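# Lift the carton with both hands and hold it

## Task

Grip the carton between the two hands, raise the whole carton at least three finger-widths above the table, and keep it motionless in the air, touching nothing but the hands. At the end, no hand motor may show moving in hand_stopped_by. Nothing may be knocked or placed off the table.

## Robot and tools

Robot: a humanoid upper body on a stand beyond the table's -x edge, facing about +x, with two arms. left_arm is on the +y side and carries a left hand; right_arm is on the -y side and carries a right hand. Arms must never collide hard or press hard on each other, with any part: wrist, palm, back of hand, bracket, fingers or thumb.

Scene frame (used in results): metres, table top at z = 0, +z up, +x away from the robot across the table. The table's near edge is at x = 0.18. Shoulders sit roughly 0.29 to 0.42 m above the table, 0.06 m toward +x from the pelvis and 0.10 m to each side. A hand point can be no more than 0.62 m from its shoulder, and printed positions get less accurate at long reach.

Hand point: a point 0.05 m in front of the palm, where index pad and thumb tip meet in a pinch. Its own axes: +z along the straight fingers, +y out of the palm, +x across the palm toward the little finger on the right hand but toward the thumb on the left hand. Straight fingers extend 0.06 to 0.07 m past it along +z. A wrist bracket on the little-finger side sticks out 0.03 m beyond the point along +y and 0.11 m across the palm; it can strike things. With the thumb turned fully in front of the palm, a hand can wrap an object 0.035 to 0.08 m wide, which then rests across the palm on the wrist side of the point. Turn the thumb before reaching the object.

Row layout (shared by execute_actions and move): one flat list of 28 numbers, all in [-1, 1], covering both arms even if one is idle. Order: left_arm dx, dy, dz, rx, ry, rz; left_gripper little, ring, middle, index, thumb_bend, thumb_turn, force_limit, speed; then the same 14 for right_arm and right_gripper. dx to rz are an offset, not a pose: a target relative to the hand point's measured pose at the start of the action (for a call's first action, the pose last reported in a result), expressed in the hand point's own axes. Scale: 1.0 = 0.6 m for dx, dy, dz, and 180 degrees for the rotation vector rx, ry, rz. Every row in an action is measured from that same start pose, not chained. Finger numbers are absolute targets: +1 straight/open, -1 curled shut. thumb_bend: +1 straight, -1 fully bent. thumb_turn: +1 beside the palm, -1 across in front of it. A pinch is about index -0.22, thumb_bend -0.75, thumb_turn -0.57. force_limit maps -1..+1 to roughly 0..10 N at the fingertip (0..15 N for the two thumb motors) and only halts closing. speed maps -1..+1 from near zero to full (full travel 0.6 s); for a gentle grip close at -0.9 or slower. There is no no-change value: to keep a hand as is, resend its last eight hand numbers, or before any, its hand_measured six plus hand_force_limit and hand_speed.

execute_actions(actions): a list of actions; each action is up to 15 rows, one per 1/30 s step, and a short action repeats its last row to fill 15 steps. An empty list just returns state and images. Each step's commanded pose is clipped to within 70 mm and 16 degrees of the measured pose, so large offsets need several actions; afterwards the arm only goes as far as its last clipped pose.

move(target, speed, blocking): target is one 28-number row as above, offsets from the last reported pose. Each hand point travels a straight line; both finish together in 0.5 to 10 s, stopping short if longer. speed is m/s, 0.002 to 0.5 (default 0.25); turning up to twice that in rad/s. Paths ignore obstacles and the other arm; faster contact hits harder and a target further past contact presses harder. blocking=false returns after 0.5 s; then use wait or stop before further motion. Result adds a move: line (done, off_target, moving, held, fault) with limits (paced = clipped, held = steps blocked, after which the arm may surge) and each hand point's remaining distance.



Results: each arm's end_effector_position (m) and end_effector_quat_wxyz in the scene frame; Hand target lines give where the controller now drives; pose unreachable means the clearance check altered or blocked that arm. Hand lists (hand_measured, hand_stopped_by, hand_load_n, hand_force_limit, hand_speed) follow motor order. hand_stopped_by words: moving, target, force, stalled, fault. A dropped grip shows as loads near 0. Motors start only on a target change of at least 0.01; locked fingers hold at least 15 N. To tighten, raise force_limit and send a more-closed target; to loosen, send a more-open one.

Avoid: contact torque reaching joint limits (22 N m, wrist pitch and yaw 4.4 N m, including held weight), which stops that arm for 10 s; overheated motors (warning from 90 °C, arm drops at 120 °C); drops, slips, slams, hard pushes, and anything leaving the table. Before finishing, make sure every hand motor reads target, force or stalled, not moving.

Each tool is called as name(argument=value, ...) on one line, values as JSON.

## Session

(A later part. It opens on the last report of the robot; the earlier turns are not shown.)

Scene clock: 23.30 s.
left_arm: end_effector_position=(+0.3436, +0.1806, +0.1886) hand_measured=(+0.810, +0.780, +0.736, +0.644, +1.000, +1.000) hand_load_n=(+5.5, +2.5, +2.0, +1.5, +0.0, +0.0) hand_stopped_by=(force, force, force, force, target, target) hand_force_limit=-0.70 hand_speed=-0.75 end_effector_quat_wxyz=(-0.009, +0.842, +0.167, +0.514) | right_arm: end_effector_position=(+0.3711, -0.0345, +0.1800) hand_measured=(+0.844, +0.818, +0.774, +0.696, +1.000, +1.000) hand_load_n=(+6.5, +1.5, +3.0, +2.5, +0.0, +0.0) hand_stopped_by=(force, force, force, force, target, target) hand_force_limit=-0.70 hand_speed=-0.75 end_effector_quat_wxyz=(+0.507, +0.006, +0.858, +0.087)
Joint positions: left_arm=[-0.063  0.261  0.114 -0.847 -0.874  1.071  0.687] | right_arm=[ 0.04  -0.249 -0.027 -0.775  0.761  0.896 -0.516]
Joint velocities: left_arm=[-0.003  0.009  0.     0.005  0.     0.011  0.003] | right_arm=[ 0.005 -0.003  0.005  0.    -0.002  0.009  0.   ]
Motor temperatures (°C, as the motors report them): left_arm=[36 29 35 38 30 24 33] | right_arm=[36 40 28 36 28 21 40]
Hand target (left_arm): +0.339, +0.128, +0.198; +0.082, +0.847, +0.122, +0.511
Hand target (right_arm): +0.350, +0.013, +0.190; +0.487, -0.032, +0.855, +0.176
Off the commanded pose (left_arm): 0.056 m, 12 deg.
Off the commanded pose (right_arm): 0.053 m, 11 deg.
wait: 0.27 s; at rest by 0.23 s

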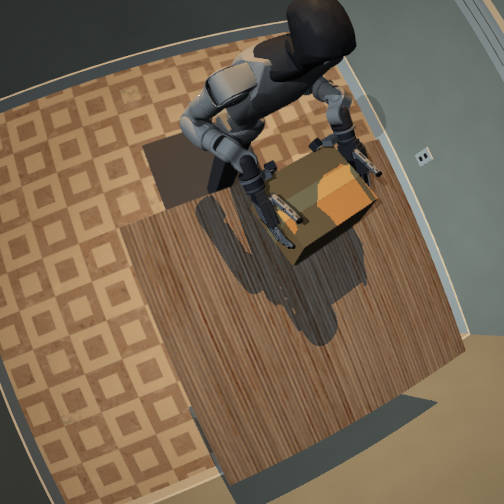

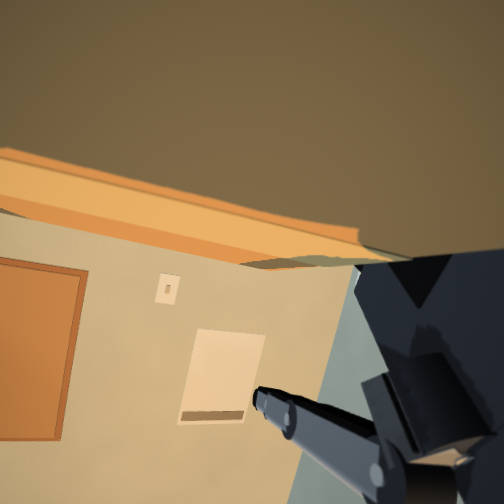

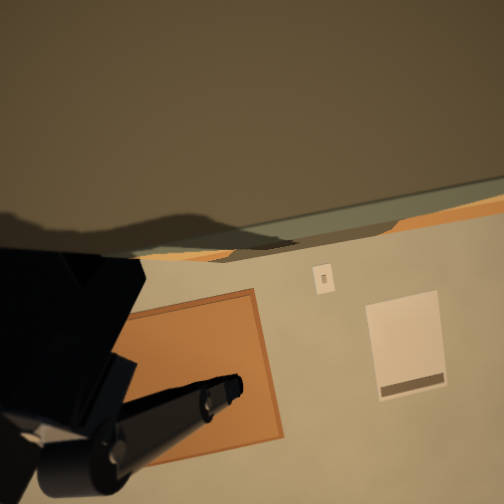

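execute_actions(actions=[[[-0.017,0.088,-0.022,-0.063,-0.016,-0.007,0.3,0.3,0.3,0.3,1,1,-0.7,-0.75,0.014,0.084,-0.017,-0.06,0.015,0.009,0.3,0.3,0.3,0.3,1,1,-0.7,-0.75],[-0.022,0.085,-0.019,-0.062,-0.017,-0.007,0.3,0.3,0.3,0.3,1,1,-0.7,-0.75,0.019,0.081,-0.014,-0.059,0.016,0.009,0.3,0.3,0.3,0.3,1,1,-0.7,-0.75],[-0.028,0.081,-0.015,-0.06,-0.018,-0.007,0.3,0.3,0.3,0.3,1,1,-0.7,-0.75,0.025,0.077,-0.011,-0.057,0.017,0.009,0.3,0.3,0.3,0.3,1,1,-0.7,-0.75],[-0.034,0.076,-0.011,-0.058,-0.019,-0.006,0.3,0.3,0.3,0.3,1,1,-0.7,-0.75,0.031,0.072,-0.007,-0.055,0.018,0.008,0.3,0.3,0.3,0.3,1,1,-0.7,-0.75],[-0.04,0.071,-0.007,-0.056,-0.02,-0.006,0.3,0.3,0.3,0.3,1,1,-0.7,-0.75,0.037,0.067,-0.003,-0.053,0.019,0.008,0.3,0.3,0.3,0.3,1,1,-0.7,-0.75],[-0.046,0.066,-0.004,-0.054,-0.022,-0.006,0.3,0.3,0.3,0.3,1,1,-0.7,-0.75,0.043,0.062,0,-0.051,0.021,0.008,0.3,0.3,0.3,0.3,1,1,-0.7,-0.75],[-0.051,0.06,-0.001,-0.052,-0.023,-0.006,0.3,0.3,0.3,0.3,1,1,-0.7,-0.75,0.048,0.057,0.003,-0.049,0.022,0.007,0.3,0.3,0.3,0.3,1,1,-0.7,-0.75],[-0.055,0.055,0.002,-0.049,-0.023,-0.005,0.3,0.3,0.3,0.3,1,1,-0.7,-0.75,0.052,0.052,0.005,-0.047,0.023,0.007,0.3,0.3,0.3,0.3,1,1,-0.7,-0.75],[-0.058,0.049,0.005,-0.046,-0.024,-0.005,0.3,0.3,0.3,0.3,1,1,-0.7,-0.75,0.055,0.046,0.007,-0.044,0.023,0.007,0.3,0.3,0.3,0.3,1,1,-0.7,-0.75],[-0.058,0.042,0.007,-0.042,-0.023,-0.005,0.3,0.3,0.3,0.3,1,1,-0.7,-0.75,0.055,0.039,0.009,-0.04,0.022,0.006,0.3,0.3,0.3,0.3,1,1,-0.7,-0.75],[-0.056,0.032,0.009,-0.035,-0.021,-0.004,0.3,0.3,0.3,0.3,1,1,-0.7,-0.75,0.054,0.03,0.011,-0.033,0.021,0.005,0.3,0.3,0.3,0.3,1,1,-0.7,-0.75],[-0.054,0.02,0.012,-0.026,-0.019,-0.003,0.3,0.3,0.3,0.3,1,1,-0.7,-0.75,0.053,0.019,0.013,-0.025,0.019,0.004,0.3,0.3,0.3,0.3,1,1,-0.7,-0.75],[-0.052,0.008,0.016,-0.018,-0.017,-0.002,0.3,0.3,0.3,0.3,1,1,-0.7,-0.75,0.051,0.007,0.016,-0.017,0.017,0.003,0.3,0.3,0.3,0.3,1,1,-0.7,-0.75],[-0.05,-0.005,0.019,-0.009,-0.015,-0.001,0.3,0.3,0.3,0.3,1,1,-0.7,-0.75,0.05,-0.005,0.018,-0.008,0.015,0.001,0.3,0.3,0.3,0.3,1,1,-0.7,-0.75],[-0.0485,-0.017,0.022,0,-0.013,0,0.3,0.3,0.3,0.3,1,1,-0.7,-0.75,0.048,-0.017,0.021,0,0.013,0,0.3,0.3,0.3,0.3,1,1,-0.7,-0.75]]])

wait(seconds=0.3)

Scene clock: 24.97 s.
left_arm: end_effector_position=(+0.3399, +0.1833, +0.1589) hand_measured=(+0.810, +0.780, +0.736, +0.644, +1.000, +1.000) hand_load_n=(+1.0, +0.5, +0.5, +0.5, +0.0, +0.0) hand_stopped_by=(force, force, force, force, target, target) hand_force_limit=-0.70 hand_speed=-0.75 end_effector_quat_wxyz=(-0.003, +0.851, +0.165, +0.498) | right_arm: end_effector_position=(+0.3690, -0.0375, +0.1502) hand_measured=(+0.842, +0.816, +0.774, +0.696, +1.000, +1.000) hand_load_n=(+0.5, +0.0, +1.0, +0.5, +0.0, +0.0) hand_stopped_by=(force, force, force, force, target, target) hand_force_limit=-0.70 hand_speed=-0.75 end_effector_quat_wxyz=(+0.488, +0.002, +0.868, +0.093)
Joint positions: left_arm=[ 0.015  0.297  0.056 -0.742 -0.772  0.928  0.56 ] | right_arm=[ 0.083 -0.268  0.015 -0.651  0.693  0.778 -0.411]
Joint velocities: left_arm=[ 0.015  0.02  -0.018  0.147  0.095 -0.184 -0.116] | right_arm=[ 0.026  0.005  0.063  0.067 -0.084 -0.135  0.   ]
Motor temperatures (°C, as the motors report them): left_arm=[36 29 35 39 30 24 33] | right_arm=[36 40 29 36 28 21 42]
Hand target (left_arm): +0.340, +0.185, +0.156; -0.007, +0.852, +0.166, +0.496
Hand target (right_arm): +0.370, -0.041, +0.148; +0.489, +0.006, +0.868, +0.087
Off the commanded pose (left_arm): 0.004 m, 0 deg.
Off the commanded pose (right_arm): 0.004 m, 1 deg.

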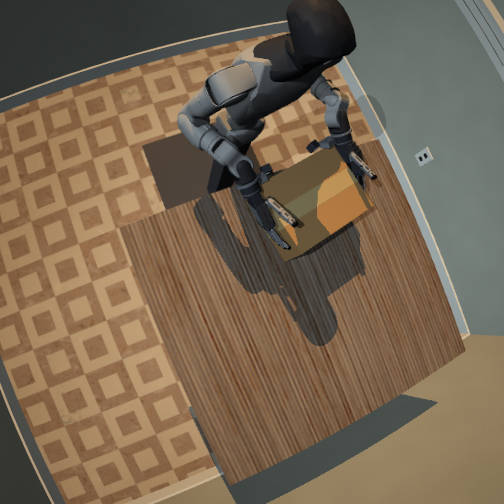

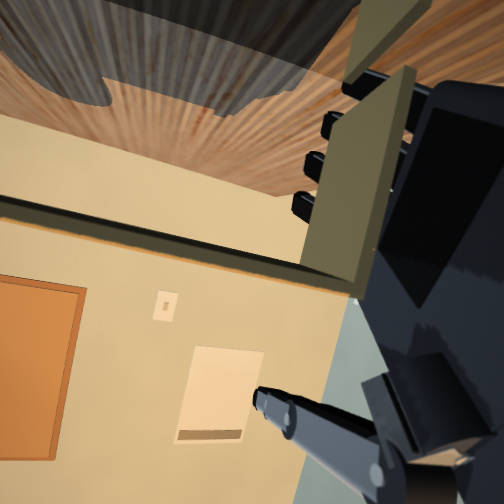

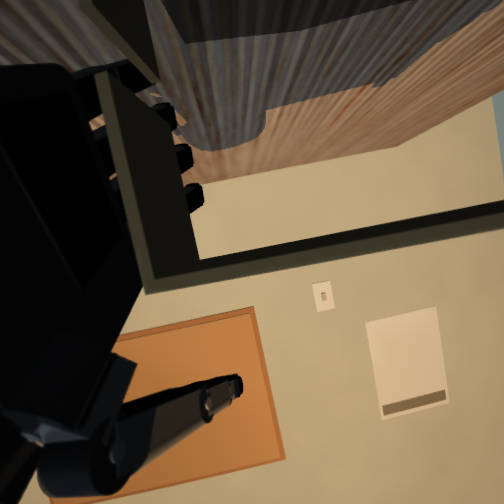

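Scene clock: 25.27 s.
left_arm: end_effector_position=(+0.3398, +0.1849, +0.1568) hand_measured=(+0.810, +0.780, +0.736, +0.644, +1.000, +1.000) hand_load_n=(+0.0, +0.0, +0.0, +0.0, +0.0, +0.0) hand_stopped_by=(force, force, force, force, target, target) hand_force_limit=-0.70 hand_speed=-0.75 end_effector_quat_wxyz=(-0.005, +0.851, +0.167, +0.497) | right_arm: end_effector_position=(+0.3697, -0.0396, +0.1488) hand_measured=(+0.842, +0.816, +0.774, +0.696, +1.000, +1.000) hand_load_n=(+0.0, +0.0, +0.0, +0.0, +0.0, +0.0) hand_stopped_by=(force, force, force, force, target, target) hand_force_limit=-0.70 hand_speed=-0.75 end_effector_quat_wxyz=(+0.489, +0.005, +0.868, +0.089)
Joint positions: left_arm=[ 0.02   0.297  0.053 -0.734 -0.764  0.917  0.556] | right_arm=[ 0.086 -0.267  0.016 -0.644  0.685  0.769 -0.411]
Joint velocities: left_arm=[-0.006 -0.005 -0.025 -0.006 -0.011  0.     0.   ] | right_arm=[ 0.    -0.014  0.006  0.003  0.003  0.     0.   ]
Motor temperatures (°C, as the motors report them): left_arm=[36 29 35 39 30 24 33] | right_arm=[36 40 29 36 28 21 42]
Hand target (left_arm): +0.340, +0.185, +0.156; -0.007, +0.852, +0.166, +0.496
Hand target (right_arm): +0.370, -0.041, +0.148; +0.489, +0.006, +0.868, +0.087
Off the commanded pose (left_arm): 0.001 m, 0 deg.
Off the commanded pose (right_arm): 0.002 m, 0 deg.
wait: 0.30 s; at rest by 0.23 s

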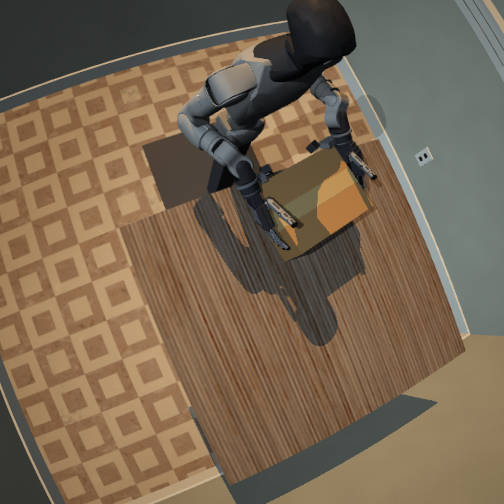

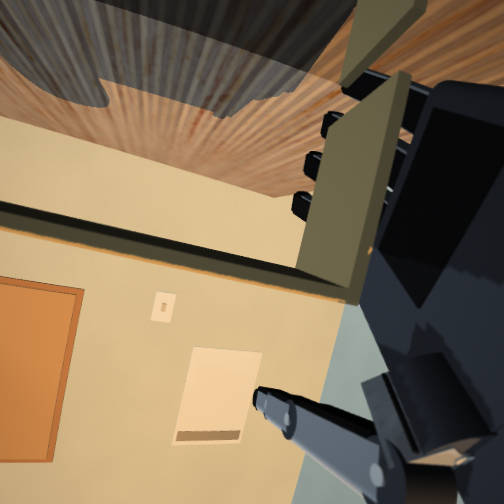

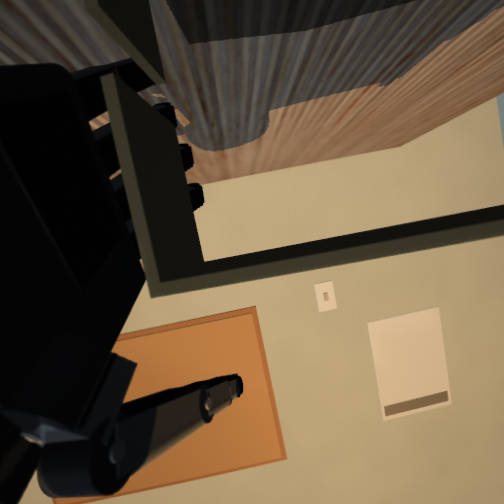

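execute_actions(actions=[[[-0.001,-0.001,-0.004,0,0,-0.003,0.97,0.93,0.88,0.8,1,1,-0.7,0,0.001,-0.001,-0.004,0,0,0.003,0.97,0.93,0.88,0.8,1,1,-0.7,0],[-0.002,-0.003,-0.009,0,0,-0.007,0.97,0.93,0.88,0.8,1,1,-0.7,0,0.002,-0.003,-0.009,0,0,0.007,0.97,0.93,0.88,0.8,1,1,-0.7,0],[-0.003,-0.004,-0.014,0,0,-0.012,0.97,0.93,0.88,0.8,1,1,-0.7,0,0.003,-0.004,-0.014,0,0,0.012,0.97,0.93,0.88,0.8,1,1,-0.7,0],[-0.004,-0.005,-0.019,0,0,-0.017,0.97,0.93,0.88,0.8,1,1,-0.7,0,0.004,-0.005,-0.019,0,0,0.017,0.97,0.93,0.88,0.8,1,1,-0.7,0],[-0.005,-0.005,-0.023,0,0,-0.021,0.97,0.93,0.88,0.8,1,1,-0.7,0,0.005,-0.005,-0.023,0,0,0.021,0.97,0.93,0.88,0.8,1,1,-0.7,0],[-0.006,-0.005,-0.026,0,0,-0.024,0.97,0.93,0.88,0.8,1,1,-0.7,0,0.006,-0.005,-0.026,0,0,0.024,0.97,0.93,0.88,0.8,1,1,-0.7,0],[-0.006,-0.003,-0.027,0,0,-0.024,0.97,0.93,0.88,0.8,1,1,-0.7,0,0.006,-0.003,-0.027,0,0,0.024,0.97,0.93,0.88,0.8,1,1,-0.7,0],[-0.007,0.001,-0.027,-0.001,0,-0.024,0.97,0.93,0.88,0.8,1,1,-0.7,0,0.007,0.001,-0.027,-0.001,0,0.024,0.97,0.93,0.88,0.8,1,1,-0.7,0],[-0.008,0.006,-0.028,-0.004,0,-0.025,0.97,0.93,0.88,0.8,1,1,-0.7,0,0.008,0.006,-0.028,-0.004,0,0.025,0.97,0.93,0.88,0.8,1,1,-0.7,0],[-0.009,0.012,-0.03,-0.008,-0.001,-0.026,0.97,0.93,0.88,0.8,1,1,-0.7,0,0.008,0.012,-0.029,-0.008,0.001,0.026,0.97,0.93,0.88,0.8,1,1,-0.7,0],[-0.01,0.019,-0.032,-0.013,-0.002,-0.027,0.97,0.93,0.88,0.8,1,1,-0.7,0,0.009,0.019,-0.031,-0.012,0.002,0.027,0.97,0.93,0.88,0.8,1,1,-0.7,0],[-0.011,0.026,-0.034,-0.018,-0.003,-0.028,0.97,0.93,0.88,0.8,1,1,-0.7,0,0.009,0.026,-0.033,-0.017,0.003,0.028,0.97,0.93,0.88,0.8,1,1,-0.7,0],[-0.012,0.034,-0.036,-0.023,-0.004,-0.029,0.97,0.93,0.88,0.8,1,1,-0.7,0,0.01,0.033,-0.034,-0.022,0.003,0.029,0.97,0.93,0.88,0.8,1,1,-0.7,0],[-0.012,0.042,-0.038,-0.028,-0.005,-0.03,0.97,0.93,0.88,0.8,1,1,-0.7,0,0.01,0.04,-0.036,-0.027,0.004,0.03,0.97,0.93,0.88,0.8,1,1,-0.7,0],[-0.013,0.05,-0.04,-0.033,-0.006,-0.031,0.97,0.93,0.88,0.8,1,1,-0.7,0,0.011,0.048,-0.038,-0.031,0.005,0.031,0.97,0.93,0.88,0.8,1,1,-0.7,0]]])

wait(seconds=0.25)

Scene clock: 26.93 s.
left_arm: end_effector_position=(+0.3231, +0.1824, +0.1586) hand_measured=(+0.970, +0.930, +0.880, +0.800, +1.000, +1.000) hand_load_n=(+0.0, +0.0, +0.0, +0.0, +0.0, +0.0) hand_stopped_by=(target, target, target, target, target, target) hand_force_limit=-0.70 hand_speed=0.00 end_effector_quat_wxyz=(+0.007, +0.846, +0.197, +0.495) | right_arm: end_effector_position=(+0.3533, -0.0432, +0.1501) hand_measured=(+0.970, +0.930, +0.880, +0.800, +1.000, +1.000) hand_load_n=(+0.0, +0.0, +0.0, +0.0, +0.0, +0.0) hand_stopped_by=(target, target, target, target, target, target) hand_force_limit=-0.70 hand_speed=0.00 end_effector_quat_wxyz=(+0.483, +0.035, +0.869, +0.103)
Joint positions: left_arm=[ 0.124  0.246  0.049 -0.809 -0.767  0.883  0.568] | right_arm=[ 0.189 -0.226  0.019 -0.71   0.698  0.738 -0.416]
Joint velocities: left_arm=[ 0.009 -0.012 -0.025 -0.015 -0.008  0.008  0.057] | right_arm=[ 0.003  0.003 -0.008 -0.02  -0.008  0.     0.   ]
Motor temperatures (°C, as the motors report them): left_arm=[36 29 35 39 30 24 32] | right_arm=[36 40 29 36 28 22 40]
Hand target (left_arm): +0.323, +0.151, +0.167; +0.064, +0.847, +0.182, +0.496
Hand target (right_arm): +0.344, -0.015, +0.159; +0.477, +0.021, +0.865, +0.154
Off the commanded pose (left_arm): 0.033 m, 7 deg.
Off the commanded pose (right_arm): 0.032 m, 6 deg.

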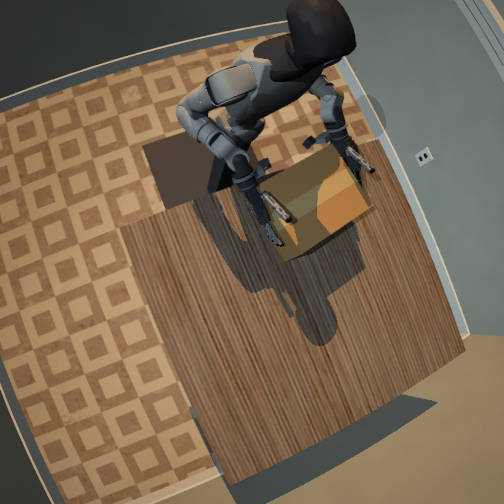

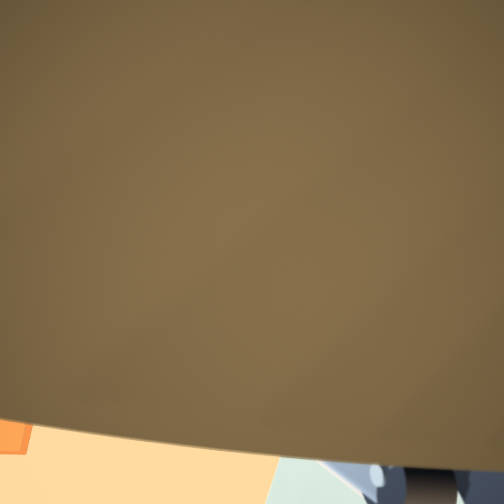

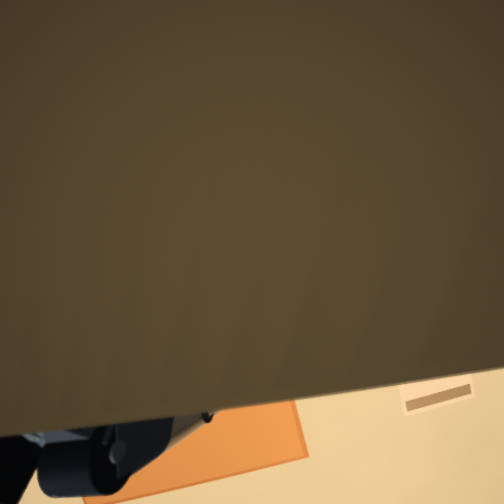

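Scene clock: 27.20 s.
left_arm: end_effector_position=(+0.3228, +0.1820, +0.1584) hand_measured=(+0.970, +0.930, +0.880, +0.800, +1.000, +1.000) hand_load_n=(+0.0, +0.0, +0.0, +0.0, +0.0, +0.0) hand_stopped_by=(target, target, target, target, target, target) hand_force_limit=-0.70 hand_speed=0.00 end_effector_quat_wxyz=(+0.006, +0.847, +0.197, +0.494) | right_arm: end_effector_position=(+0.3529, -0.0431, +0.1501) hand_measured=(+0.970, +0.930, +0.880, +0.800, +1.000, +1.000) hand_load_n=(+0.0, +0.0, +0.0, +0.0, +0.0, +0.0) hand_stopped_by=(target, target, target, target, target, target) hand_force_limit=-0.70 hand_speed=0.00 end_effector_quat_wxyz=(+0.483, +0.034, +0.869, +0.101)
Joint positions: left_arm=[ 0.125  0.245  0.045 -0.812 -0.765  0.885  0.573] | right_arm=[ 0.191 -0.226  0.021 -0.712  0.694  0.738 -0.418]
Joint velocities: left_arm=[0.    0.002 0.009 0.006 0.002 0.    0.   ] | right_arm=[ 0.002  0.009 -0.018  0.009 -0.006  0.     0.   ]
Motor temperatures (°C, as the motors report them): left_arm=[36 29 35 39 30 24 32] | right_arm=[36 40 29 36 28 22 40]
Hand target (left_arm): +0.323, +0.151, +0.167; +0.064, +0.847, +0.182, +0.496
Hand target (right_arm): +0.344, -0.015, +0.159; +0.477, +0.021, +0.865, +0.154
Off the commanded pose (left_arm): 0.033 m, 7 deg.
Off the commanded pose (right_arm): 0.032 m, 6 deg.
wait: 0.27 s; at rest by 0.17 s

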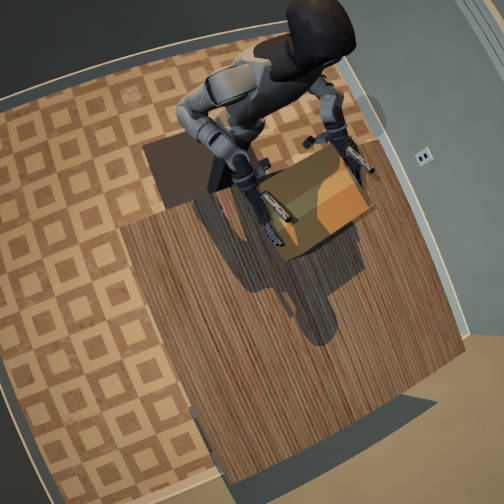

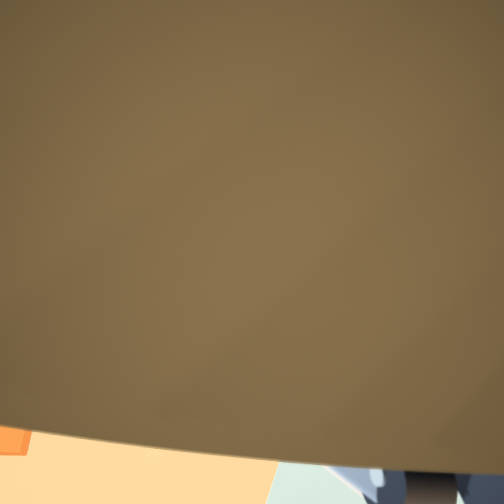

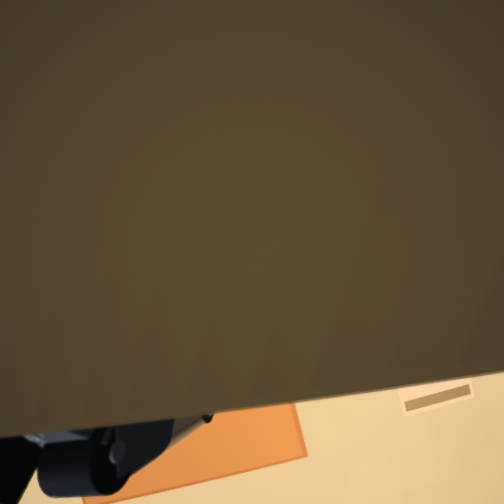

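execute_actions(actions=[[[-0.007,0.052,-0.015,-0.036,-0.006,-0.01,0.2,0.2,0.2,0.2,1,1,-0.7,-0.7,0.005,0.05,-0.012,-0.033,0.004,0.01,0.2,0.2,0.2,0.2,1,1,-0.7,-0.7]],[[-0.007,0.052,-0.015,-0.036,-0.006,-0.01,0.2,0.2,0.2,0.2,1,1,-0.7,-0.7,0.005,0.05,-0.012,-0.033,0.004,0.01,0.2,0.2,0.2,0.2,1,1,-0.7,-0.7],[-0.007,0.052,-0.015,-0.036,-0.006,-0.01,0.2,0.2,0.2,0.2,1,1,-0.7,-0.7,0.005,0.05,-0.012,-0.033,0.004,0.01,0.2,0.2,0.2,0.2,1,1,-0.7,-0.7],[-0.008,0.055,-0.016,-0.038,-0.007,-0.01,0.2,0.2,0.2,0.2,1,1,-0.7,-0.7,0.006,0.053,-0.013,-0.035,0.005,0.01,0.2,0.2,0.2,0.2,1,1,-0.7,-0.7],[-0.009,0.058,-0.017,-0.04,-0.007,-0.01,0.2,0.2,0.2,0.2,1,1,-0.7,-0.7,0.006,0.056,-0.014,-0.037,0.005,0.01,0.2,0.2,0.2,0.2,1,1,-0.7,-0.7],[-0.01,0.061,-0.018,-0.042,-0.008,-0.01,0.2,0.2,0.2,0.2,1,1,-0.7,-0.7,0.007,0.059,-0.014,-0.039,0.006,0.01,0.2,0.2,0.2,0.2,1,1,-0.7,-0.7],[-0.011,0.064,-0.018,-0.044,-0.008,-0.011,0.2,0.2,0.2,0.2,1,1,-0.7,-0.7,0.008,0.062,-0.015,-0.041,0.006,0.011,0.2,0.2,0.2,0.2,1,1,-0.7,-0.7],[-0.012,0.067,-0.019,-0.046,-0.009,-0.011,0.2,0.2,0.2,0.2,1,1,-0.7,-0.7,0.008,0.065,-0.016,-0.043,0.007,0.011,0.2,0.2,0.2,0.2,1,1,-0.7,-0.7],[-0.013,0.07,-0.02,-0.048,-0.01,-0.011,0.2,0.2,0.2,0.2,1,1,-0.7,-0.7,0.009,0.068,-0.016,-0.045,0.007,0.011,0.2,0.2,0.2,0.2,1,1,-0.7,-0.7],[-0.014,0.073,-0.021,-0.05,-0.01,-0.011,0.2,0.2,0.2,0.2,1,1,-0.7,-0.7,0.01,0.071,-0.017,-0.047,0.008,0.011,0.2,0.2,0.2,0.2,1,1,-0.7,-0.7],[-0.015,0.076,-0.022,-0.052,-0.011,-0.012,0.2,0.2,0.2,0.2,1,1,-0.7,-0.7,0.011,0.074,-0.018,-0.049,0.008,0.012,0.2,0.2,0.2,0.2,1,1,-0.7,-0.7],[-0.016,0.079,-0.023,-0.054,-0.012,-0.012,0.2,0.2,0.2,0.2,1,1,-0.7,-0.7,0.012,0.077,-0.018,-0.051,0.009,0.012,0.2,0.2,0.2,0.2,1,1,-0.7,-0.7],[-0.017,0.082,-0.023,-0.056,-0.012,-0.012,0.2,0.2,0.2,0.2,1,1,-0.7,-0.7,0.012,0.08,-0.019,-0.053,0.01,0.012,0.2,0.2,0.2,0.2,1,1,-0.7,-0.7],[-0.018,0.085,-0.024,-0.058,-0.013,-0.012,0.2,0.2,0.2,0.2,1,1,-0.7,-0.7,0.013,0.083,-0.02,-0.055,0.011,0.012,0.2,0.2,0.2,0.2,1,1,-0.7,-0.7]]])

wait(seconds=0.15)

Scene clock: 29.03 s.
left_arm: end_effector_position=(+0.3211, +0.1828, +0.1584) hand_measured=(+0.838, +0.750, +0.682, +0.552, +1.000, +1.000) hand_load_n=(+0.0, +1.5, +2.0, +2.5, +0.0, +0.0) hand_stopped_by=(force, force, force, force, target, target) hand_force_limit=-0.70 hand_speed=-0.70 end_effector_quat_wxyz=(+0.002, +0.845, +0.202, +0.496) | right_arm: end_effector_position=(+0.3521, -0.0433, +0.1502) hand_measured=(+0.872, +0.798, +0.732, +0.620, +1.000, +1.000) hand_load_n=(+0.0, +0.5, +2.5, +4.0, +0.0, +0.0) hand_stopped_by=(force, force, force, force, target, target) hand_force_limit=-0.70 hand_speed=-0.70 end_effector_quat_wxyz=(+0.488, +0.032, +0.867, +0.096)
Joint positions: left_arm=[ 0.14   0.239  0.031 -0.818 -0.749  0.866  0.581] | right_arm=[ 0.2   -0.228  0.037 -0.714  0.674  0.719 -0.42 ]
Joint velocities: left_arm=[-0.008 -0.003  0.    -0.012  0.     0.     0.   ] | right_arm=[-0.002 -0.018 -0.006 -0.008  0.009  0.007 -0.004]
Motor temperatures (°C, as the motors report them): left_arm=[36 29 35 39 30 24 32] | right_arm=[35 40 29 36 28 21 39]
Hand target (left_arm): +0.320, +0.132, +0.169; +0.094, +0.848, +0.171, +0.493
Hand target (right_arm): +0.335, +0.002, +0.162; +0.470, +0.006, +0.864, +0.182
Off the commanded pose (left_arm): 0.054 m, 11 deg.
Off the commanded pose (right_arm): 0.051 m, 10 deg.

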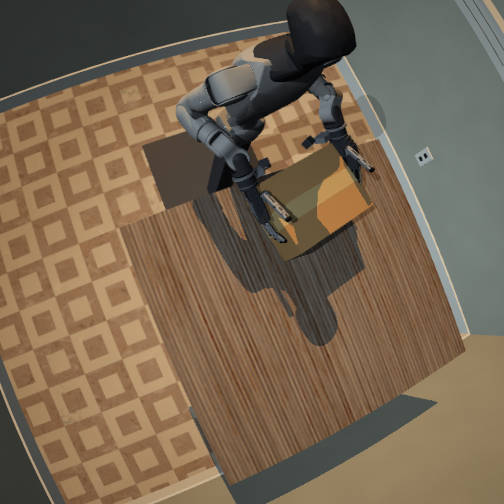

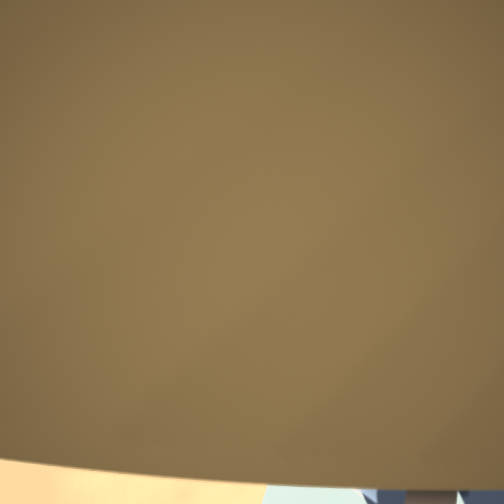

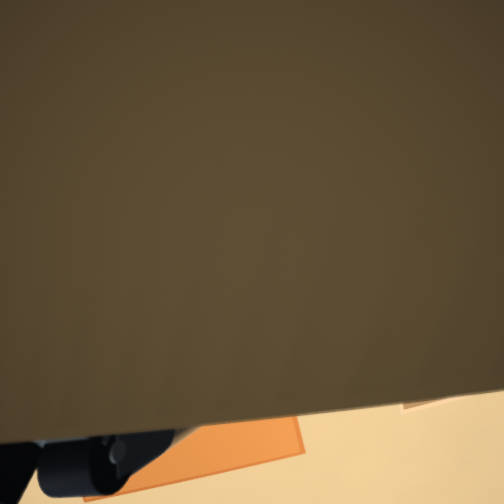

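Scene clock: 29.20 s.
left_arm: end_effector_position=(+0.3211, +0.1827, +0.1584) hand_measured=(+0.838, +0.750, +0.682, +0.552, +1.000, +1.000) hand_load_n=(+0.0, +1.5, +2.0, +2.5, +0.0, +0.0) hand_stopped_by=(force, force, force, force, target, target) hand_force_limit=-0.70 hand_speed=-0.70 end_effector_quat_wxyz=(+0.001, +0.845, +0.202, +0.496) | right_arm: end_effector_position=(+0.3521, -0.0432, +0.1502) hand_measured=(+0.872, +0.798, +0.732, +0.620, +1.000, +1.000) hand_load_n=(+0.0, +0.5, +2.5, +4.0, +0.0, +0.0) hand_stopped_by=(force, force, force, force, target, target) hand_force_limit=-0.70 hand_speed=-0.70 end_effector_quat_wxyz=(+0.488, +0.032, +0.867, +0.096)
Joint positions: left_arm=[ 0.14   0.239  0.031 -0.818 -0.749  0.866  0.581] | right_arm=[ 0.2   -0.228  0.037 -0.714  0.674  0.72  -0.421]
Joint velocities: left_arm=[-0.005  0.003 -0.005 -0.003  0.     0.     0.   ] | right_arm=[ 0.    -0.014  0.008  0.006  0.002  0.     0.   ]
Motor temperatures (°C, as the motors report them): left_arm=[36 29 35 39 30 24 32] | right_arm=[35 40 29 36 28 21 40]
Hand target (left_arm): +0.320, +0.132, +0.169; +0.094, +0.848, +0.171, +0.493
Hand target (right_arm): +0.335, +0.002, +0.162; +0.470, +0.006, +0.864, +0.182
Off the commanded pose (left_arm): 0.054 m, 11 deg.
Off the commanded pose (right_arm): 0.051 m, 10 deg.
wait: 0.17 s; no rest

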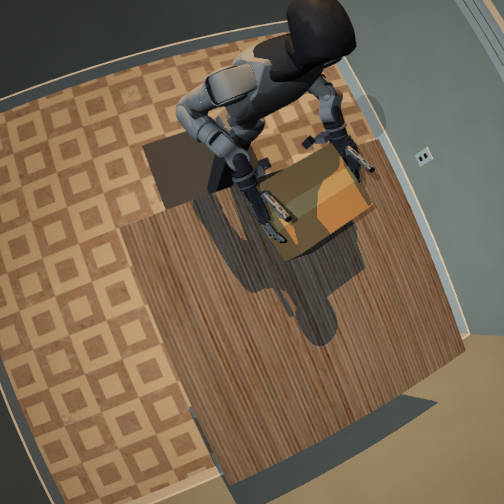

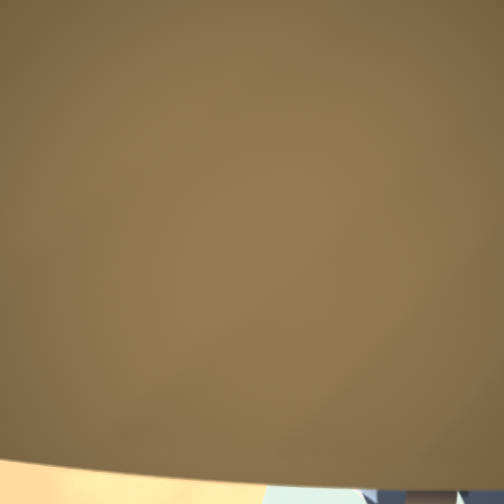

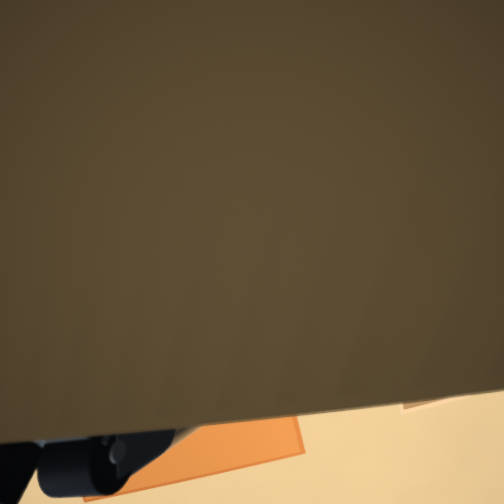

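execute_actions(actions=[[[-0.017,0.087,-0.023,-0.061,-0.014,-0.013,0.2,0.2,0.2,0.2,1,1,-0.7,-0.7,0.013,0.083,-0.019,-0.057,0.012,0.014,0.2,0.2,0.2,0.2,1,1,-0.7,-0.7],[-0.016,0.088,-0.023,-0.063,-0.014,-0.014,0.2,0.2,0.2,0.2,1,1,-0.7,-0.7,0.012,0.084,-0.019,-0.058,0.012,0.015,0.2,0.2,0.2,0.2,1,1,-0.7,-0.7],[-0.014,0.089,-0.024,-0.064,-0.014,-0.014,0.2,0.2,0.2,0.2,1,1,-0.7,-0.7,0.01,0.085,-0.02,-0.059,0.012,0.016,0.2,0.2,0.2,0.2,1,1,-0.7,-0.7],[-0.012,0.089,-0.025,-0.064,-0.014,-0.014,0.2,0.2,0.2,0.2,1,1,-0.7,-0.7,0.008,0.085,-0.021,-0.059,0.012,0.016,0.2,0.2,0.2,0.2,1,1,-0.7,-0.7],[-0.009,0.09,-0.026,-0.064,-0.014,-0.014,0.2,0.2,0.2,0.2,1,1,-0.7,-0.7,0.005,0.086,-0.022,-0.059,0.012,0.016,0.2,0.2,0.2,0.2,1,1,-0.7,-0.7],[-0.006,0.091,-0.027,-0.064,-0.014,-0.014,0.2,0.2,0.2,0.2,1,1,-0.7,-0.7,0.002,0.087,-0.023,-0.059,0.012,0.016,0.2,0.2,0.2,0.2,1,1,-0.7,-0.7],[-0.003,0.092,-0.028,-0.064,-0.014,-0.014,0.2,0.2,0.2,0.2,1,1,-0.7,-0.7,-0.001,0.088,-0.024,-0.059,0.012,0.016,0.2,0.2,0.2,0.2,1,1,-0.7,-0.7],[0,0.092,-0.029,-0.064,-0.014,-0.014,0.2,0.2,0.2,0.2,1,1,-0.7,-0.7,-0.004,0.088,-0.025,-0.059,0.012,0.016,0.2,0.2,0.2,0.2,1,1,-0.7,-0.7],[0.003,0.093,-0.03,-0.064,-0.014,-0.014,0.2,0.2,0.2,0.2,1,1,-0.7,-0.7,-0.007,0.089,-0.026,-0.059,0.012,0.016,0.2,0.2,0.2,0.2,1,1,-0.7,-0.7],[0.007,0.094,-0.031,-0.064,-0.014,-0.014,0.2,0.2,0.2,0.2,1,1,-0.7,-0.7,-0.011,0.09,-0.027,-0.059,0.012,0.016,0.2,0.2,0.2,0.2,1,1,-0.7,-0.7],[0.011,0.095,-0.031,-0.064,-0.014,-0.014,0.2,0.2,0.2,0.2,1,1,-0.7,-0.7,-0.015,0.091,-0.027,-0.059,0.012,0.016,0.2,0.2,0.2,0.2,1,1,-0.7,-0.7],[0.014,0.096,-0.032,-0.064,-0.014,-0.014,0.2,0.2,0.2,0.2,1,1,-0.7,-0.7,-0.018,0.092,-0.028,-0.059,0.012,0.016,0.2,0.2,0.2,0.2,1,1,-0.7,-0.7],[0.017,0.097,-0.032,-0.064,-0.014,-0.014,0.2,0.2,0.2,0.2,1,1,-0.7,-0.7,-0.021,0.093,-0.028,-0.059,0.012,0.016,0.2,0.2,0.2,0.2,1,1,-0.7,-0.7],[0.02,0.098,-0.033,-0.064,-0.014,-0.014,0.2,0.2,0.2,0.2,1,1,-0.7,-0.7,-0.024,0.094,-0.029,-0.059,0.012,0.016,0.2,0.2,0.2,0.2,1,1,-0.7,-0.7],[0.022,0.098,-0.033,-0.064,-0.014,-0.014,0.2,0.2,0.2,0.2,1,1,-0.7,-0.7,-0.026,0.094,-0.029,-0.059,0.012,0.016,0.2,0.2,0.2,0.2,1,1,-0.7,-0.7]]])

wait(seconds=0.25)

Scene clock: 30.73 s.
left_arm: end_effector_position=(+0.3242, +0.1832, +0.1744) hand_measured=(+0.840, +0.750, +0.682, +0.552, +1.000, +1.000) hand_load_n=(+2.5, +2.5, +2.0, +1.5, +0.0, +0.0) hand_stopped_by=(force, force, force, force, target, target) hand_force_limit=-0.70 hand_speed=-0.70 end_effector_quat_wxyz=(+0.007, +0.843, +0.207, +0.496) | right_arm: end_effector_position=(+0.3542, -0.0429, +0.1651) hand_measured=(+0.872, +0.798, +0.734, +0.620, +1.000, +1.000) hand_load_n=(+0.0, +1.0, +3.0, +4.5, +0.0, +0.0) hand_stopped_by=(force, force, force, force, target, target) hand_force_limit=-0.70 hand_speed=-0.70 end_effector_quat_wxyz=(+0.485, +0.033, +0.868, +0.098)
Joint positions: left_arm=[ 0.077  0.219  0.103 -0.879 -0.863  0.989  0.665] | right_arm=[ 0.159 -0.23  -0.021 -0.789  0.769  0.835 -0.492]
Joint velocities: left_arm=[-0.416 -0.086  0.316 -0.245 -0.416  0.362  0.35 ] | right_arm=[-0.328  0.008 -0.247 -0.304  0.327  0.317 -0.286]
Motor temperatures (°C, as the motors report them): left_arm=[36 29 36 39 30 24 33] | right_arm=[35 40 29 37 28 21 41]
Hand target (left_arm): +0.326, +0.132, +0.194; +0.101, +0.844, +0.168, +0.500
Hand target (right_arm): +0.338, +0.005, +0.185; +0.473, -0.000, +0.860, +0.189
Off the commanded pose (left_arm): 0.057 m, 12 deg.
Off the commanded pose (right_arm): 0.054 m, 11 deg.

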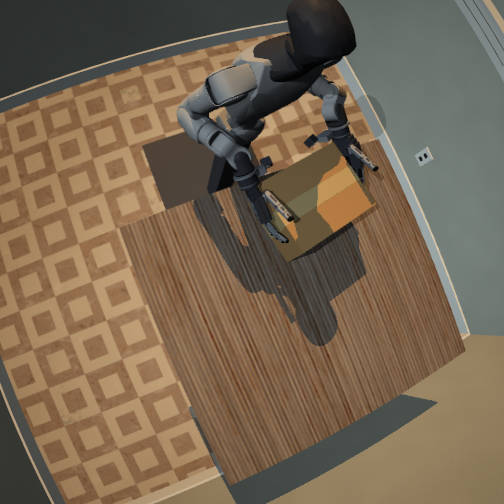

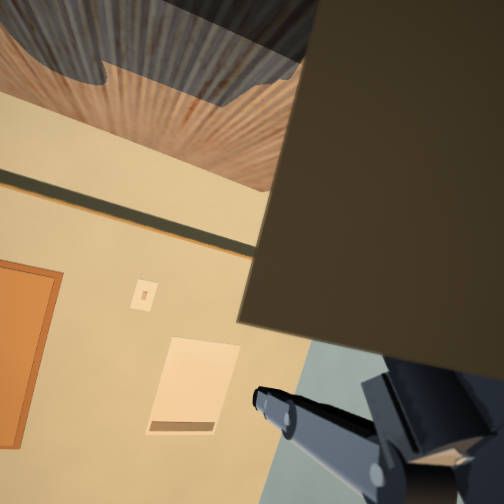

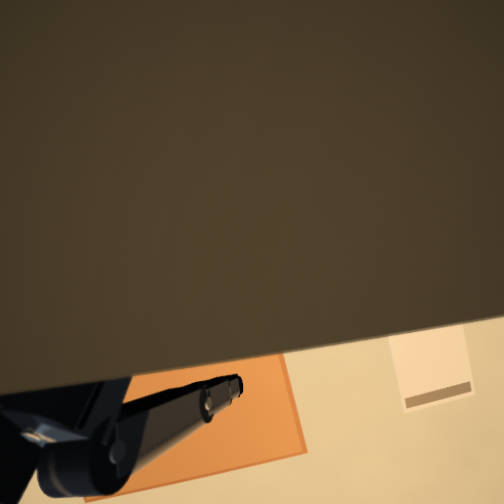

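Scene clock: 31.00 s.
left_arm: end_effector_position=(+0.3275, +0.1838, +0.1841) hand_measured=(+0.840, +0.750, +0.682, +0.552, +1.000, +1.000) hand_load_n=(+2.5, +2.0, +1.0, +0.5, +0.0, +0.0) hand_stopped_by=(force, force, force, force, target, target) hand_force_limit=-0.70 hand_speed=-0.70 end_effector_quat_wxyz=(+0.008, +0.838, +0.207, +0.505) | right_arm: end_effector_position=(+0.3575, -0.0423, +0.1736) hand_measured=(+0.872, +0.798, +0.734, +0.620, +1.000, +1.000) hand_load_n=(+0.0, +0.5, +2.5, +4.0, +0.0, +0.0) hand_stopped_by=(force, force, force, force, target, target) hand_force_limit=-0.70 hand_speed=-0.70 end_effector_quat_wxyz=(+0.492, +0.034, +0.864, +0.099)
Joint positions: left_arm=[ 0.047  0.213  0.126 -0.895 -0.893  1.016  0.689] | right_arm=[ 0.136 -0.228 -0.039 -0.808  0.792  0.86  -0.511]
Joint velocities: left_arm=[ 0.026 -0.005  0.006 -0.005 -0.015  0.029  0.004] | right_arm=[ 0.026  0.011  0.014  0.015  0.002  0.029 -0.005]
Motor temperatures (°C, as the motors report them): left_arm=[36 29 36 39 30 24 33] | right_arm=[36 40 29 37 28 21 41]
Hand target (left_arm): +0.326, +0.132, +0.194; +0.101, +0.844, +0.168, +0.500
Hand target (right_arm): +0.338, +0.005, +0.185; +0.473, -0.000, +0.860, +0.189
Off the commanded pose (left_arm): 0.055 m, 12 deg.
Off the commanded pose (right_arm): 0.053 m, 11 deg.
wait: 0.27 s; no rest

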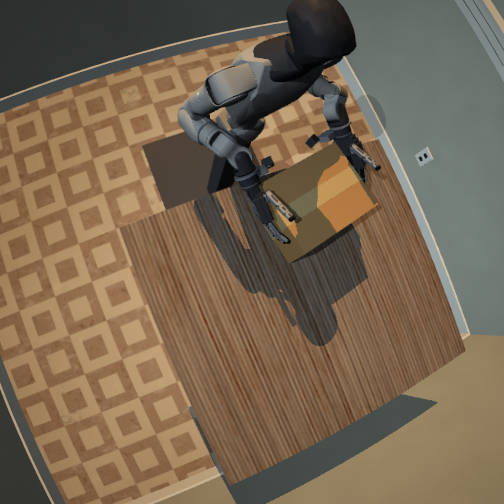

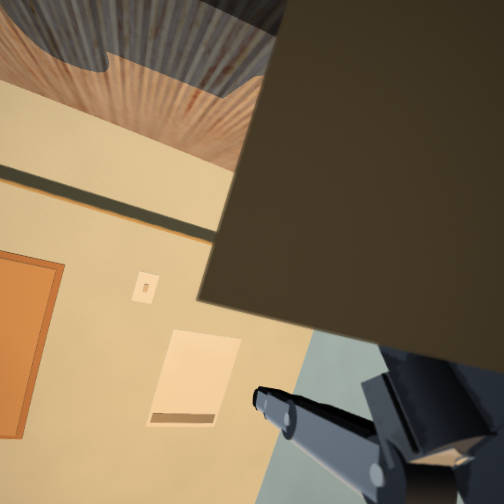

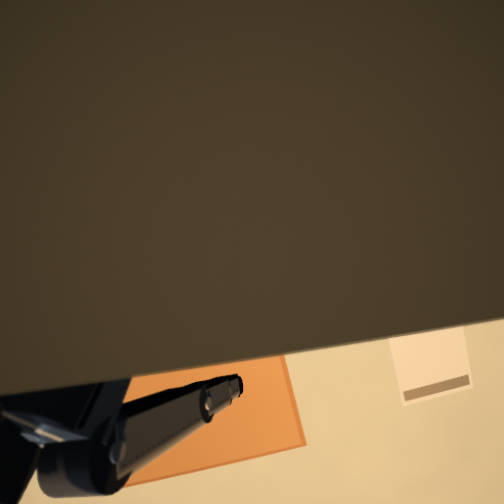

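execute_actions(actions=[])

zoom_image(camera="cam_high", region=[230, 110, 410, 290])

Scene clock: 31.10 s.
left_arm: end_effector_position=(+0.3273, +0.1837, +0.1835) hand_measured=(+0.840, +0.750, +0.682, +0.552, +1.000, +1.000) hand_load_n=(+2.5, +2.0, +1.0, +0.5, +0.0, +0.0) hand_stopped_by=(force, force, force, force, target, target) hand_force_limit=-0.70 hand_speed=-0.70 end_effector_quat_wxyz=(+0.008, +0.839, +0.207, +0.504) | right_arm: end_effector_position=(+0.3572, -0.0424, +0.1729) hand_measured=(+0.872, +0.798, +0.734, +0.620, +1.000, +1.000) hand_load_n=(+0.0, +0.5, +2.5, +4.0, +0.0, +0.0) hand_stopped_by=(force, force, force, force, target, target) hand_force_limit=-0.70 hand_speed=-0.70 end_effector_quat_wxyz=(+0.491, +0.034, +0.865, +0.099)
Joint positions: left_arm=[ 0.048  0.213  0.126 -0.895 -0.893  1.017  0.689] | right_arm=[ 0.137 -0.228 -0.039 -0.808  0.792  0.861 -0.511]
Joint velocities: left_arm=[ 0.011 -0.012  0.002  0.002  0.011  0.     0.   ] | right_arm=[ 0.006 -0.003  0.011  0.006  0.003  0.     0.   ]
Motor temperatures (°C, as the motors report them): left_arm=[36 29 36 39 30 24 33] | right_arm=[36 40 29 37 28 21 41]
Hand target (left_arm): +0.326, +0.132, +0.194; +0.101, +0.844, +0.168, +0.500
Hand target (right_arm): +0.338, +0.005, +0.185; +0.473, -0.000, +0.860, +0.189
Off the commanded pose (left_arm): 0.055 m, 12 deg.
Off the commanded pose (right_arm): 0.053 m, 11 deg.

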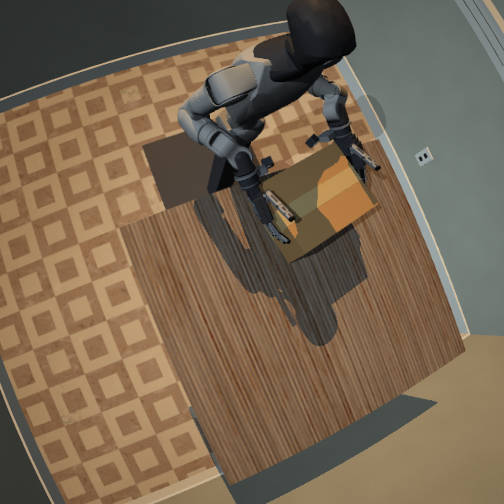

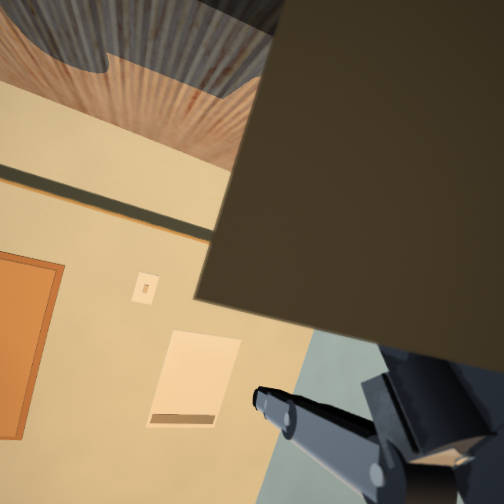

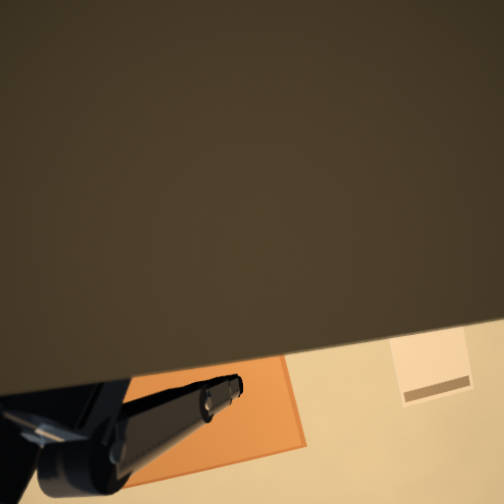

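Region (230, 110, 410, 290) of cam_high's 504x504 image, scaled by 2.800, with more detail than that image has.

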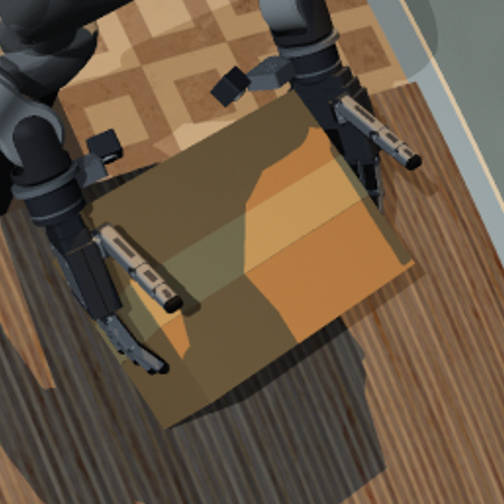

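execute_actions(actions=[[[-0.018,0.09,-0.021,-0.063,-0.018,-0.008,0.2,0.2,0.2,0.2,1,1,-0.7,-0.7,0.01,0.088,-0.017,-0.061,0.014,0.012,0.2,0.2,0.2,0.2,1,1,-0.7,-0.7],[-0.018,0.093,-0.022,-0.064,-0.018,-0.007,0.2,0.2,0.2,0.2,1,1,-0.7,-0.7,0.01,0.091,-0.018,-0.062,0.014,0.012,0.2,0.2,0.2,0.2,1,1,-0.7,-0.7],[-0.017,0.096,-0.023,-0.066,-0.018,-0.007,0.2,0.2,0.2,0.2,1,1,-0.7,-0.7,0.009,0.094,-0.019,-0.063,0.014,0.012,0.2,0.2,0.2,0.2,1,1,-0.7,-0.7],[-0.015,0.097,-0.023,-0.066,-0.018,-0.006,0.2,0.2,0.2,0.2,1,1,-0.7,-0.7,0.007,0.095,-0.019,-0.064,0.014,0.012,0.2,0.2,0.2,0.2,1,1,-0.7,-0.7],[-0.012,0.098,-0.023,-0.066,-0.018,-0.006,0.2,0.2,0.2,0.2,1,1,-0.7,-0.7,0.004,0.096,-0.019,-0.064,0.014,0.012,0.2,0.2,0.2,0.2,1,1,-0.7,-0.7],[-0.009,0.099,-0.023,-0.066,-0.018,-0.005,0.2,0.2,0.2,0.2,1,1,-0.7,-0.7,0.001,0.096,-0.019,-0.064,0.014,0.012,0.2,0.2,0.2,0.2,1,1,-0.7,-0.7],[-0.005,0.1,-0.023,-0.066,-0.018,-0.005,0.2,0.2,0.2,0.2,1,1,-0.7,-0.7,-0.003,0.097,-0.019,-0.064,0.014,0.012,0.2,0.2,0.2,0.2,1,1,-0.7,-0.7],[-0.001,0.101,-0.023,-0.066,-0.018,-0.004,0.2,0.2,0.2,0.2,1,1,-0.7,-0.7,-0.007,0.098,-0.019,-0.064,0.014,0.012,0.2,0.2,0.2,0.2,1,1,-0.7,-0.7],[0.003,0.102,-0.023,-0.066,-0.018,-0.004,0.2,0.2,0.2,0.2,1,1,-0.7,-0.7,-0.011,0.099,-0.019,-0.064,0.014,0.012,0.2,0.2,0.2,0.2,1,1,-0.7,-0.7],[0.007,0.103,-0.024,-0.066,-0.018,-0.004,0.2,0.2,0.2,0.2,1,1,-0.7,-0.7,-0.015,0.1,-0.02,-0.064,0.014,0.012,0.2,0.2,0.2,0.2,1,1,-0.7,-0.7],[0.011,0.104,-0.024,-0.066,-0.018,-0.003,0.2,0.2,0.2,0.2,1,1,-0.7,-0.7,-0.019,0.101,-0.02,-0.064,0.014,0.012,0.2,0.2,0.2,0.2,1,1,-0.7,-0.7],[0.015,0.105,-0.024,-0.066,-0.018,-0.003,0.2,0.2,0.2,0.2,1,1,-0.7,-0.7,-0.023,0.102,-0.02,-0.064,0.014,0.012,0.2,0.2,0.2,0.2,1,1,-0.7,-0.7],[0.019,0.106,-0.024,-0.066,-0.018,-0.003,0.2,0.2,0.2,0.2,1,1,-0.7,-0.7,-0.027,0.103,-0.02,-0.064,0.014,0.012,0.2,0.2,0.2,0.2,1,1,-0.7,-0.7],[0.022,0.107,-0.024,-0.066,-0.018,-0.003,0.2,0.2,0.2,0.2,1,1,-0.7,-0.7,-0.03,0.104,-0.02,-0.064,0.014,0.012,0.2,0.2,0.2,0.2,1,1,-0.7,-0.7],[0.024,0.108,-0.024,-0.066,-0.018,-0.003,0.2,0.2,0.2,0.2,1,1,-0.7,-0.7,-0.032,0.105,-0.02,-0.064,0.014,0.012,0.2,0.2,0.2,0.2,1,1,-0.7,-0.7]]])

wait(seconds=0.3)

Scene clock: 32.87 s.
left_arm: end_effector_position=(+0.3380, +0.1862, +0.2037) hand_measured=(+0.840, +0.750, +0.682, +0.552, +1.000, +1.000) hand_load_n=(+2.0, +2.0, +1.0, +1.0, +0.0, +0.0) hand_stopped_by=(force, force, force, force, target, target) hand_force_limit=-0.70 hand_speed=-0.70 end_effector_quat_wxyz=(+0.007, +0.836, +0.209, +0.507) | right_arm: end_effector_position=(+0.3680, -0.0397, +0.1923) hand_measured=(+0.872, +0.798, +0.734, +0.620, +1.000, +1.000) hand_load_n=(+0.0, +0.5, +2.0, +3.5, +0.0, +0.0) hand_stopped_by=(force, force, force, force, target, target) hand_force_limit=-0.70 hand_speed=-0.70 end_effector_quat_wxyz=(+0.493, +0.035, +0.863, +0.102)
Joint positions: left_arm=[-0.098  0.185  0.232 -0.912 -1.07   1.178  0.845] | right_arm=[ 0.022 -0.219 -0.126 -0.843  0.933  1.004 -0.624]
Joint velocities: left_arm=[-0.482 -0.13   0.357  0.002 -0.62   0.454  0.531] | right_arm=[-0.402  0.078 -0.307 -0.072  0.463  0.454 -0.416]
Motor temperatures (°C, as the motors report them): left_arm=[36 29 36 39 30 24 35] | right_arm=[36 40 29 38 28 22 44]
Hand target (left_arm): +0.337, +0.130, +0.220; +0.102, +0.840, +0.157, +0.509
Hand target (right_arm): +0.349, +0.012, +0.211; +0.478, -0.009, +0.856, +0.195
Off the commanded pose (left_arm): 0.061 m, 13 deg.
Off the commanded pose (right_arm): 0.058 m, 12 deg.

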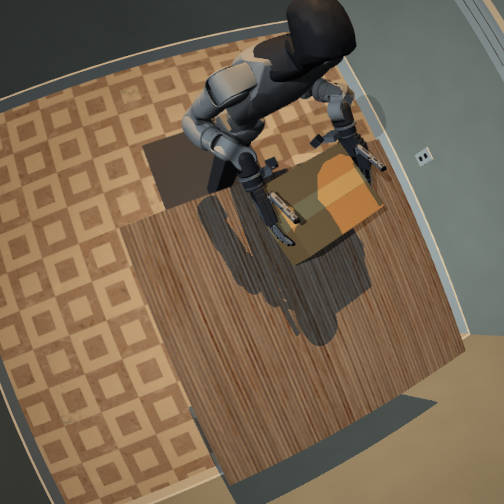

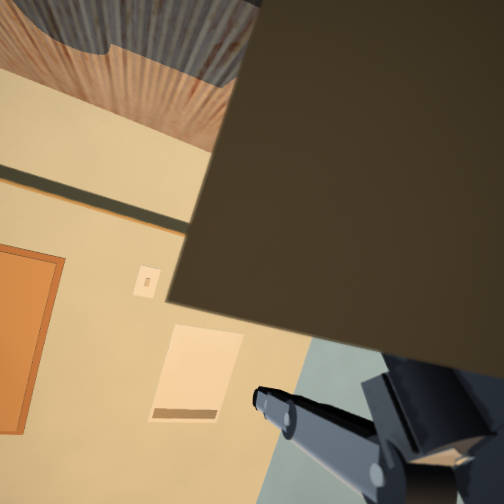

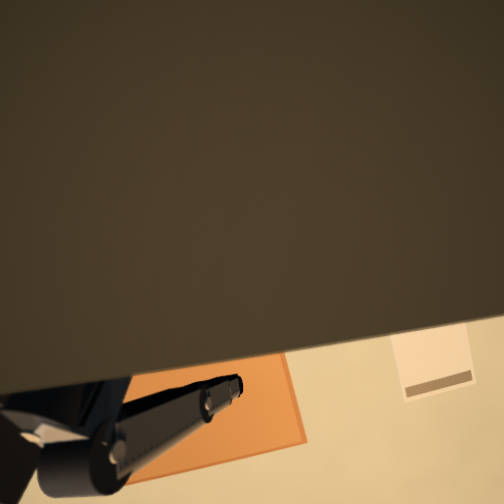

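Scene clock: 33.17 s.
left_arm: end_effector_position=(+0.3405, +0.1882, +0.2094) hand_measured=(+0.840, +0.750, +0.682, +0.552, +1.000, +1.000) hand_load_n=(+0.5, +2.0, +1.5, +0.0, +0.0, +0.0) hand_stopped_by=(force, force, force, force, target, target) hand_force_limit=-0.70 hand_speed=-0.70 end_effector_quat_wxyz=(+0.006, +0.834, +0.212, +0.509) | right_arm: end_effector_position=(+0.3704, -0.0379, +0.2000) hand_measured=(+0.872, +0.798, +0.732, +0.620, +1.000, +1.000) hand_load_n=(+0.0, +0.0, +0.5, +1.0, +0.0, +0.0) hand_stopped_by=(force, force, force, force, target, target) hand_force_limit=-0.70 hand_speed=-0.70 end_effector_quat_wxyz=(+0.498, +0.034, +0.860, +0.104)
Joint positions: left_arm=[-0.133  0.176  0.259 -0.913 -1.112  1.21   0.887] | right_arm=[-0.009 -0.215 -0.146 -0.855  0.967  1.034 -0.651]
Joint velocities: left_arm=[-0.018  0.006  0.008 -0.028 -0.008 -0.041  0.   ] | right_arm=[-0.018 -0.002  0.014  0.006  0.005  0.     0.   ]
Motor temperatures (°C, as the motors report them): left_arm=[36 29 36 39 30 24 35] | right_arm=[36 40 29 38 28 22 44]
Hand target (left_arm): +0.337, +0.130, +0.220; +0.102, +0.840, +0.157, +0.509
Hand target (right_arm): +0.349, +0.012, +0.211; +0.478, -0.009, +0.856, +0.195
Off the commanded pose (left_arm): 0.062 m, 13 deg.
Off the commanded pose (right_arm): 0.056 m, 12 deg.
wait: 0.30 s; no rest

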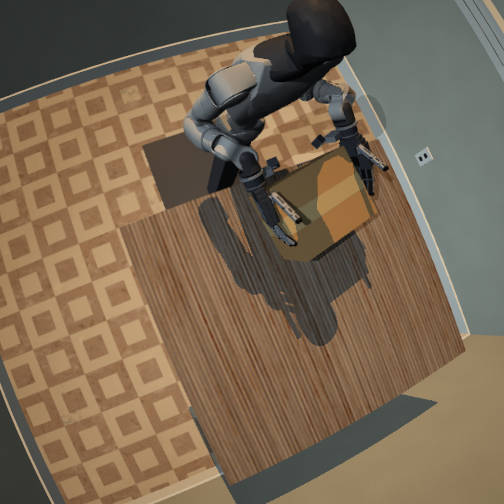

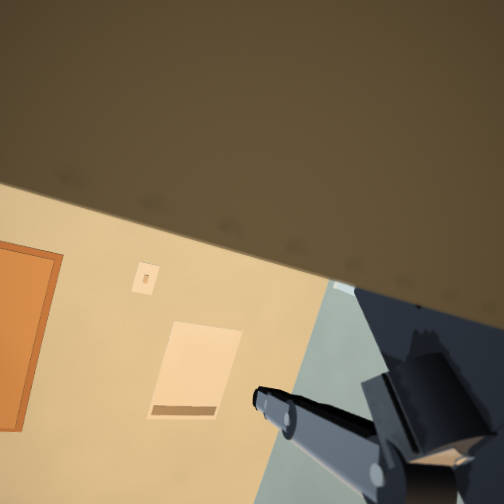

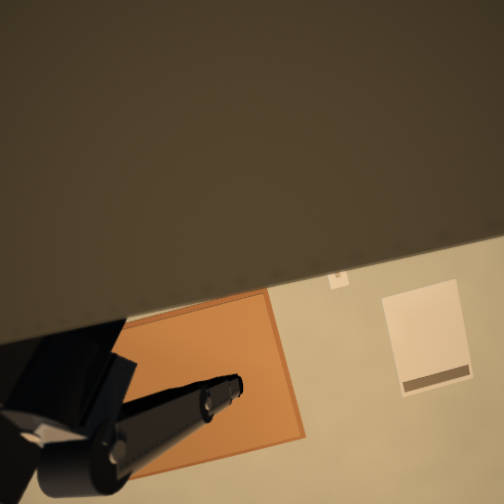

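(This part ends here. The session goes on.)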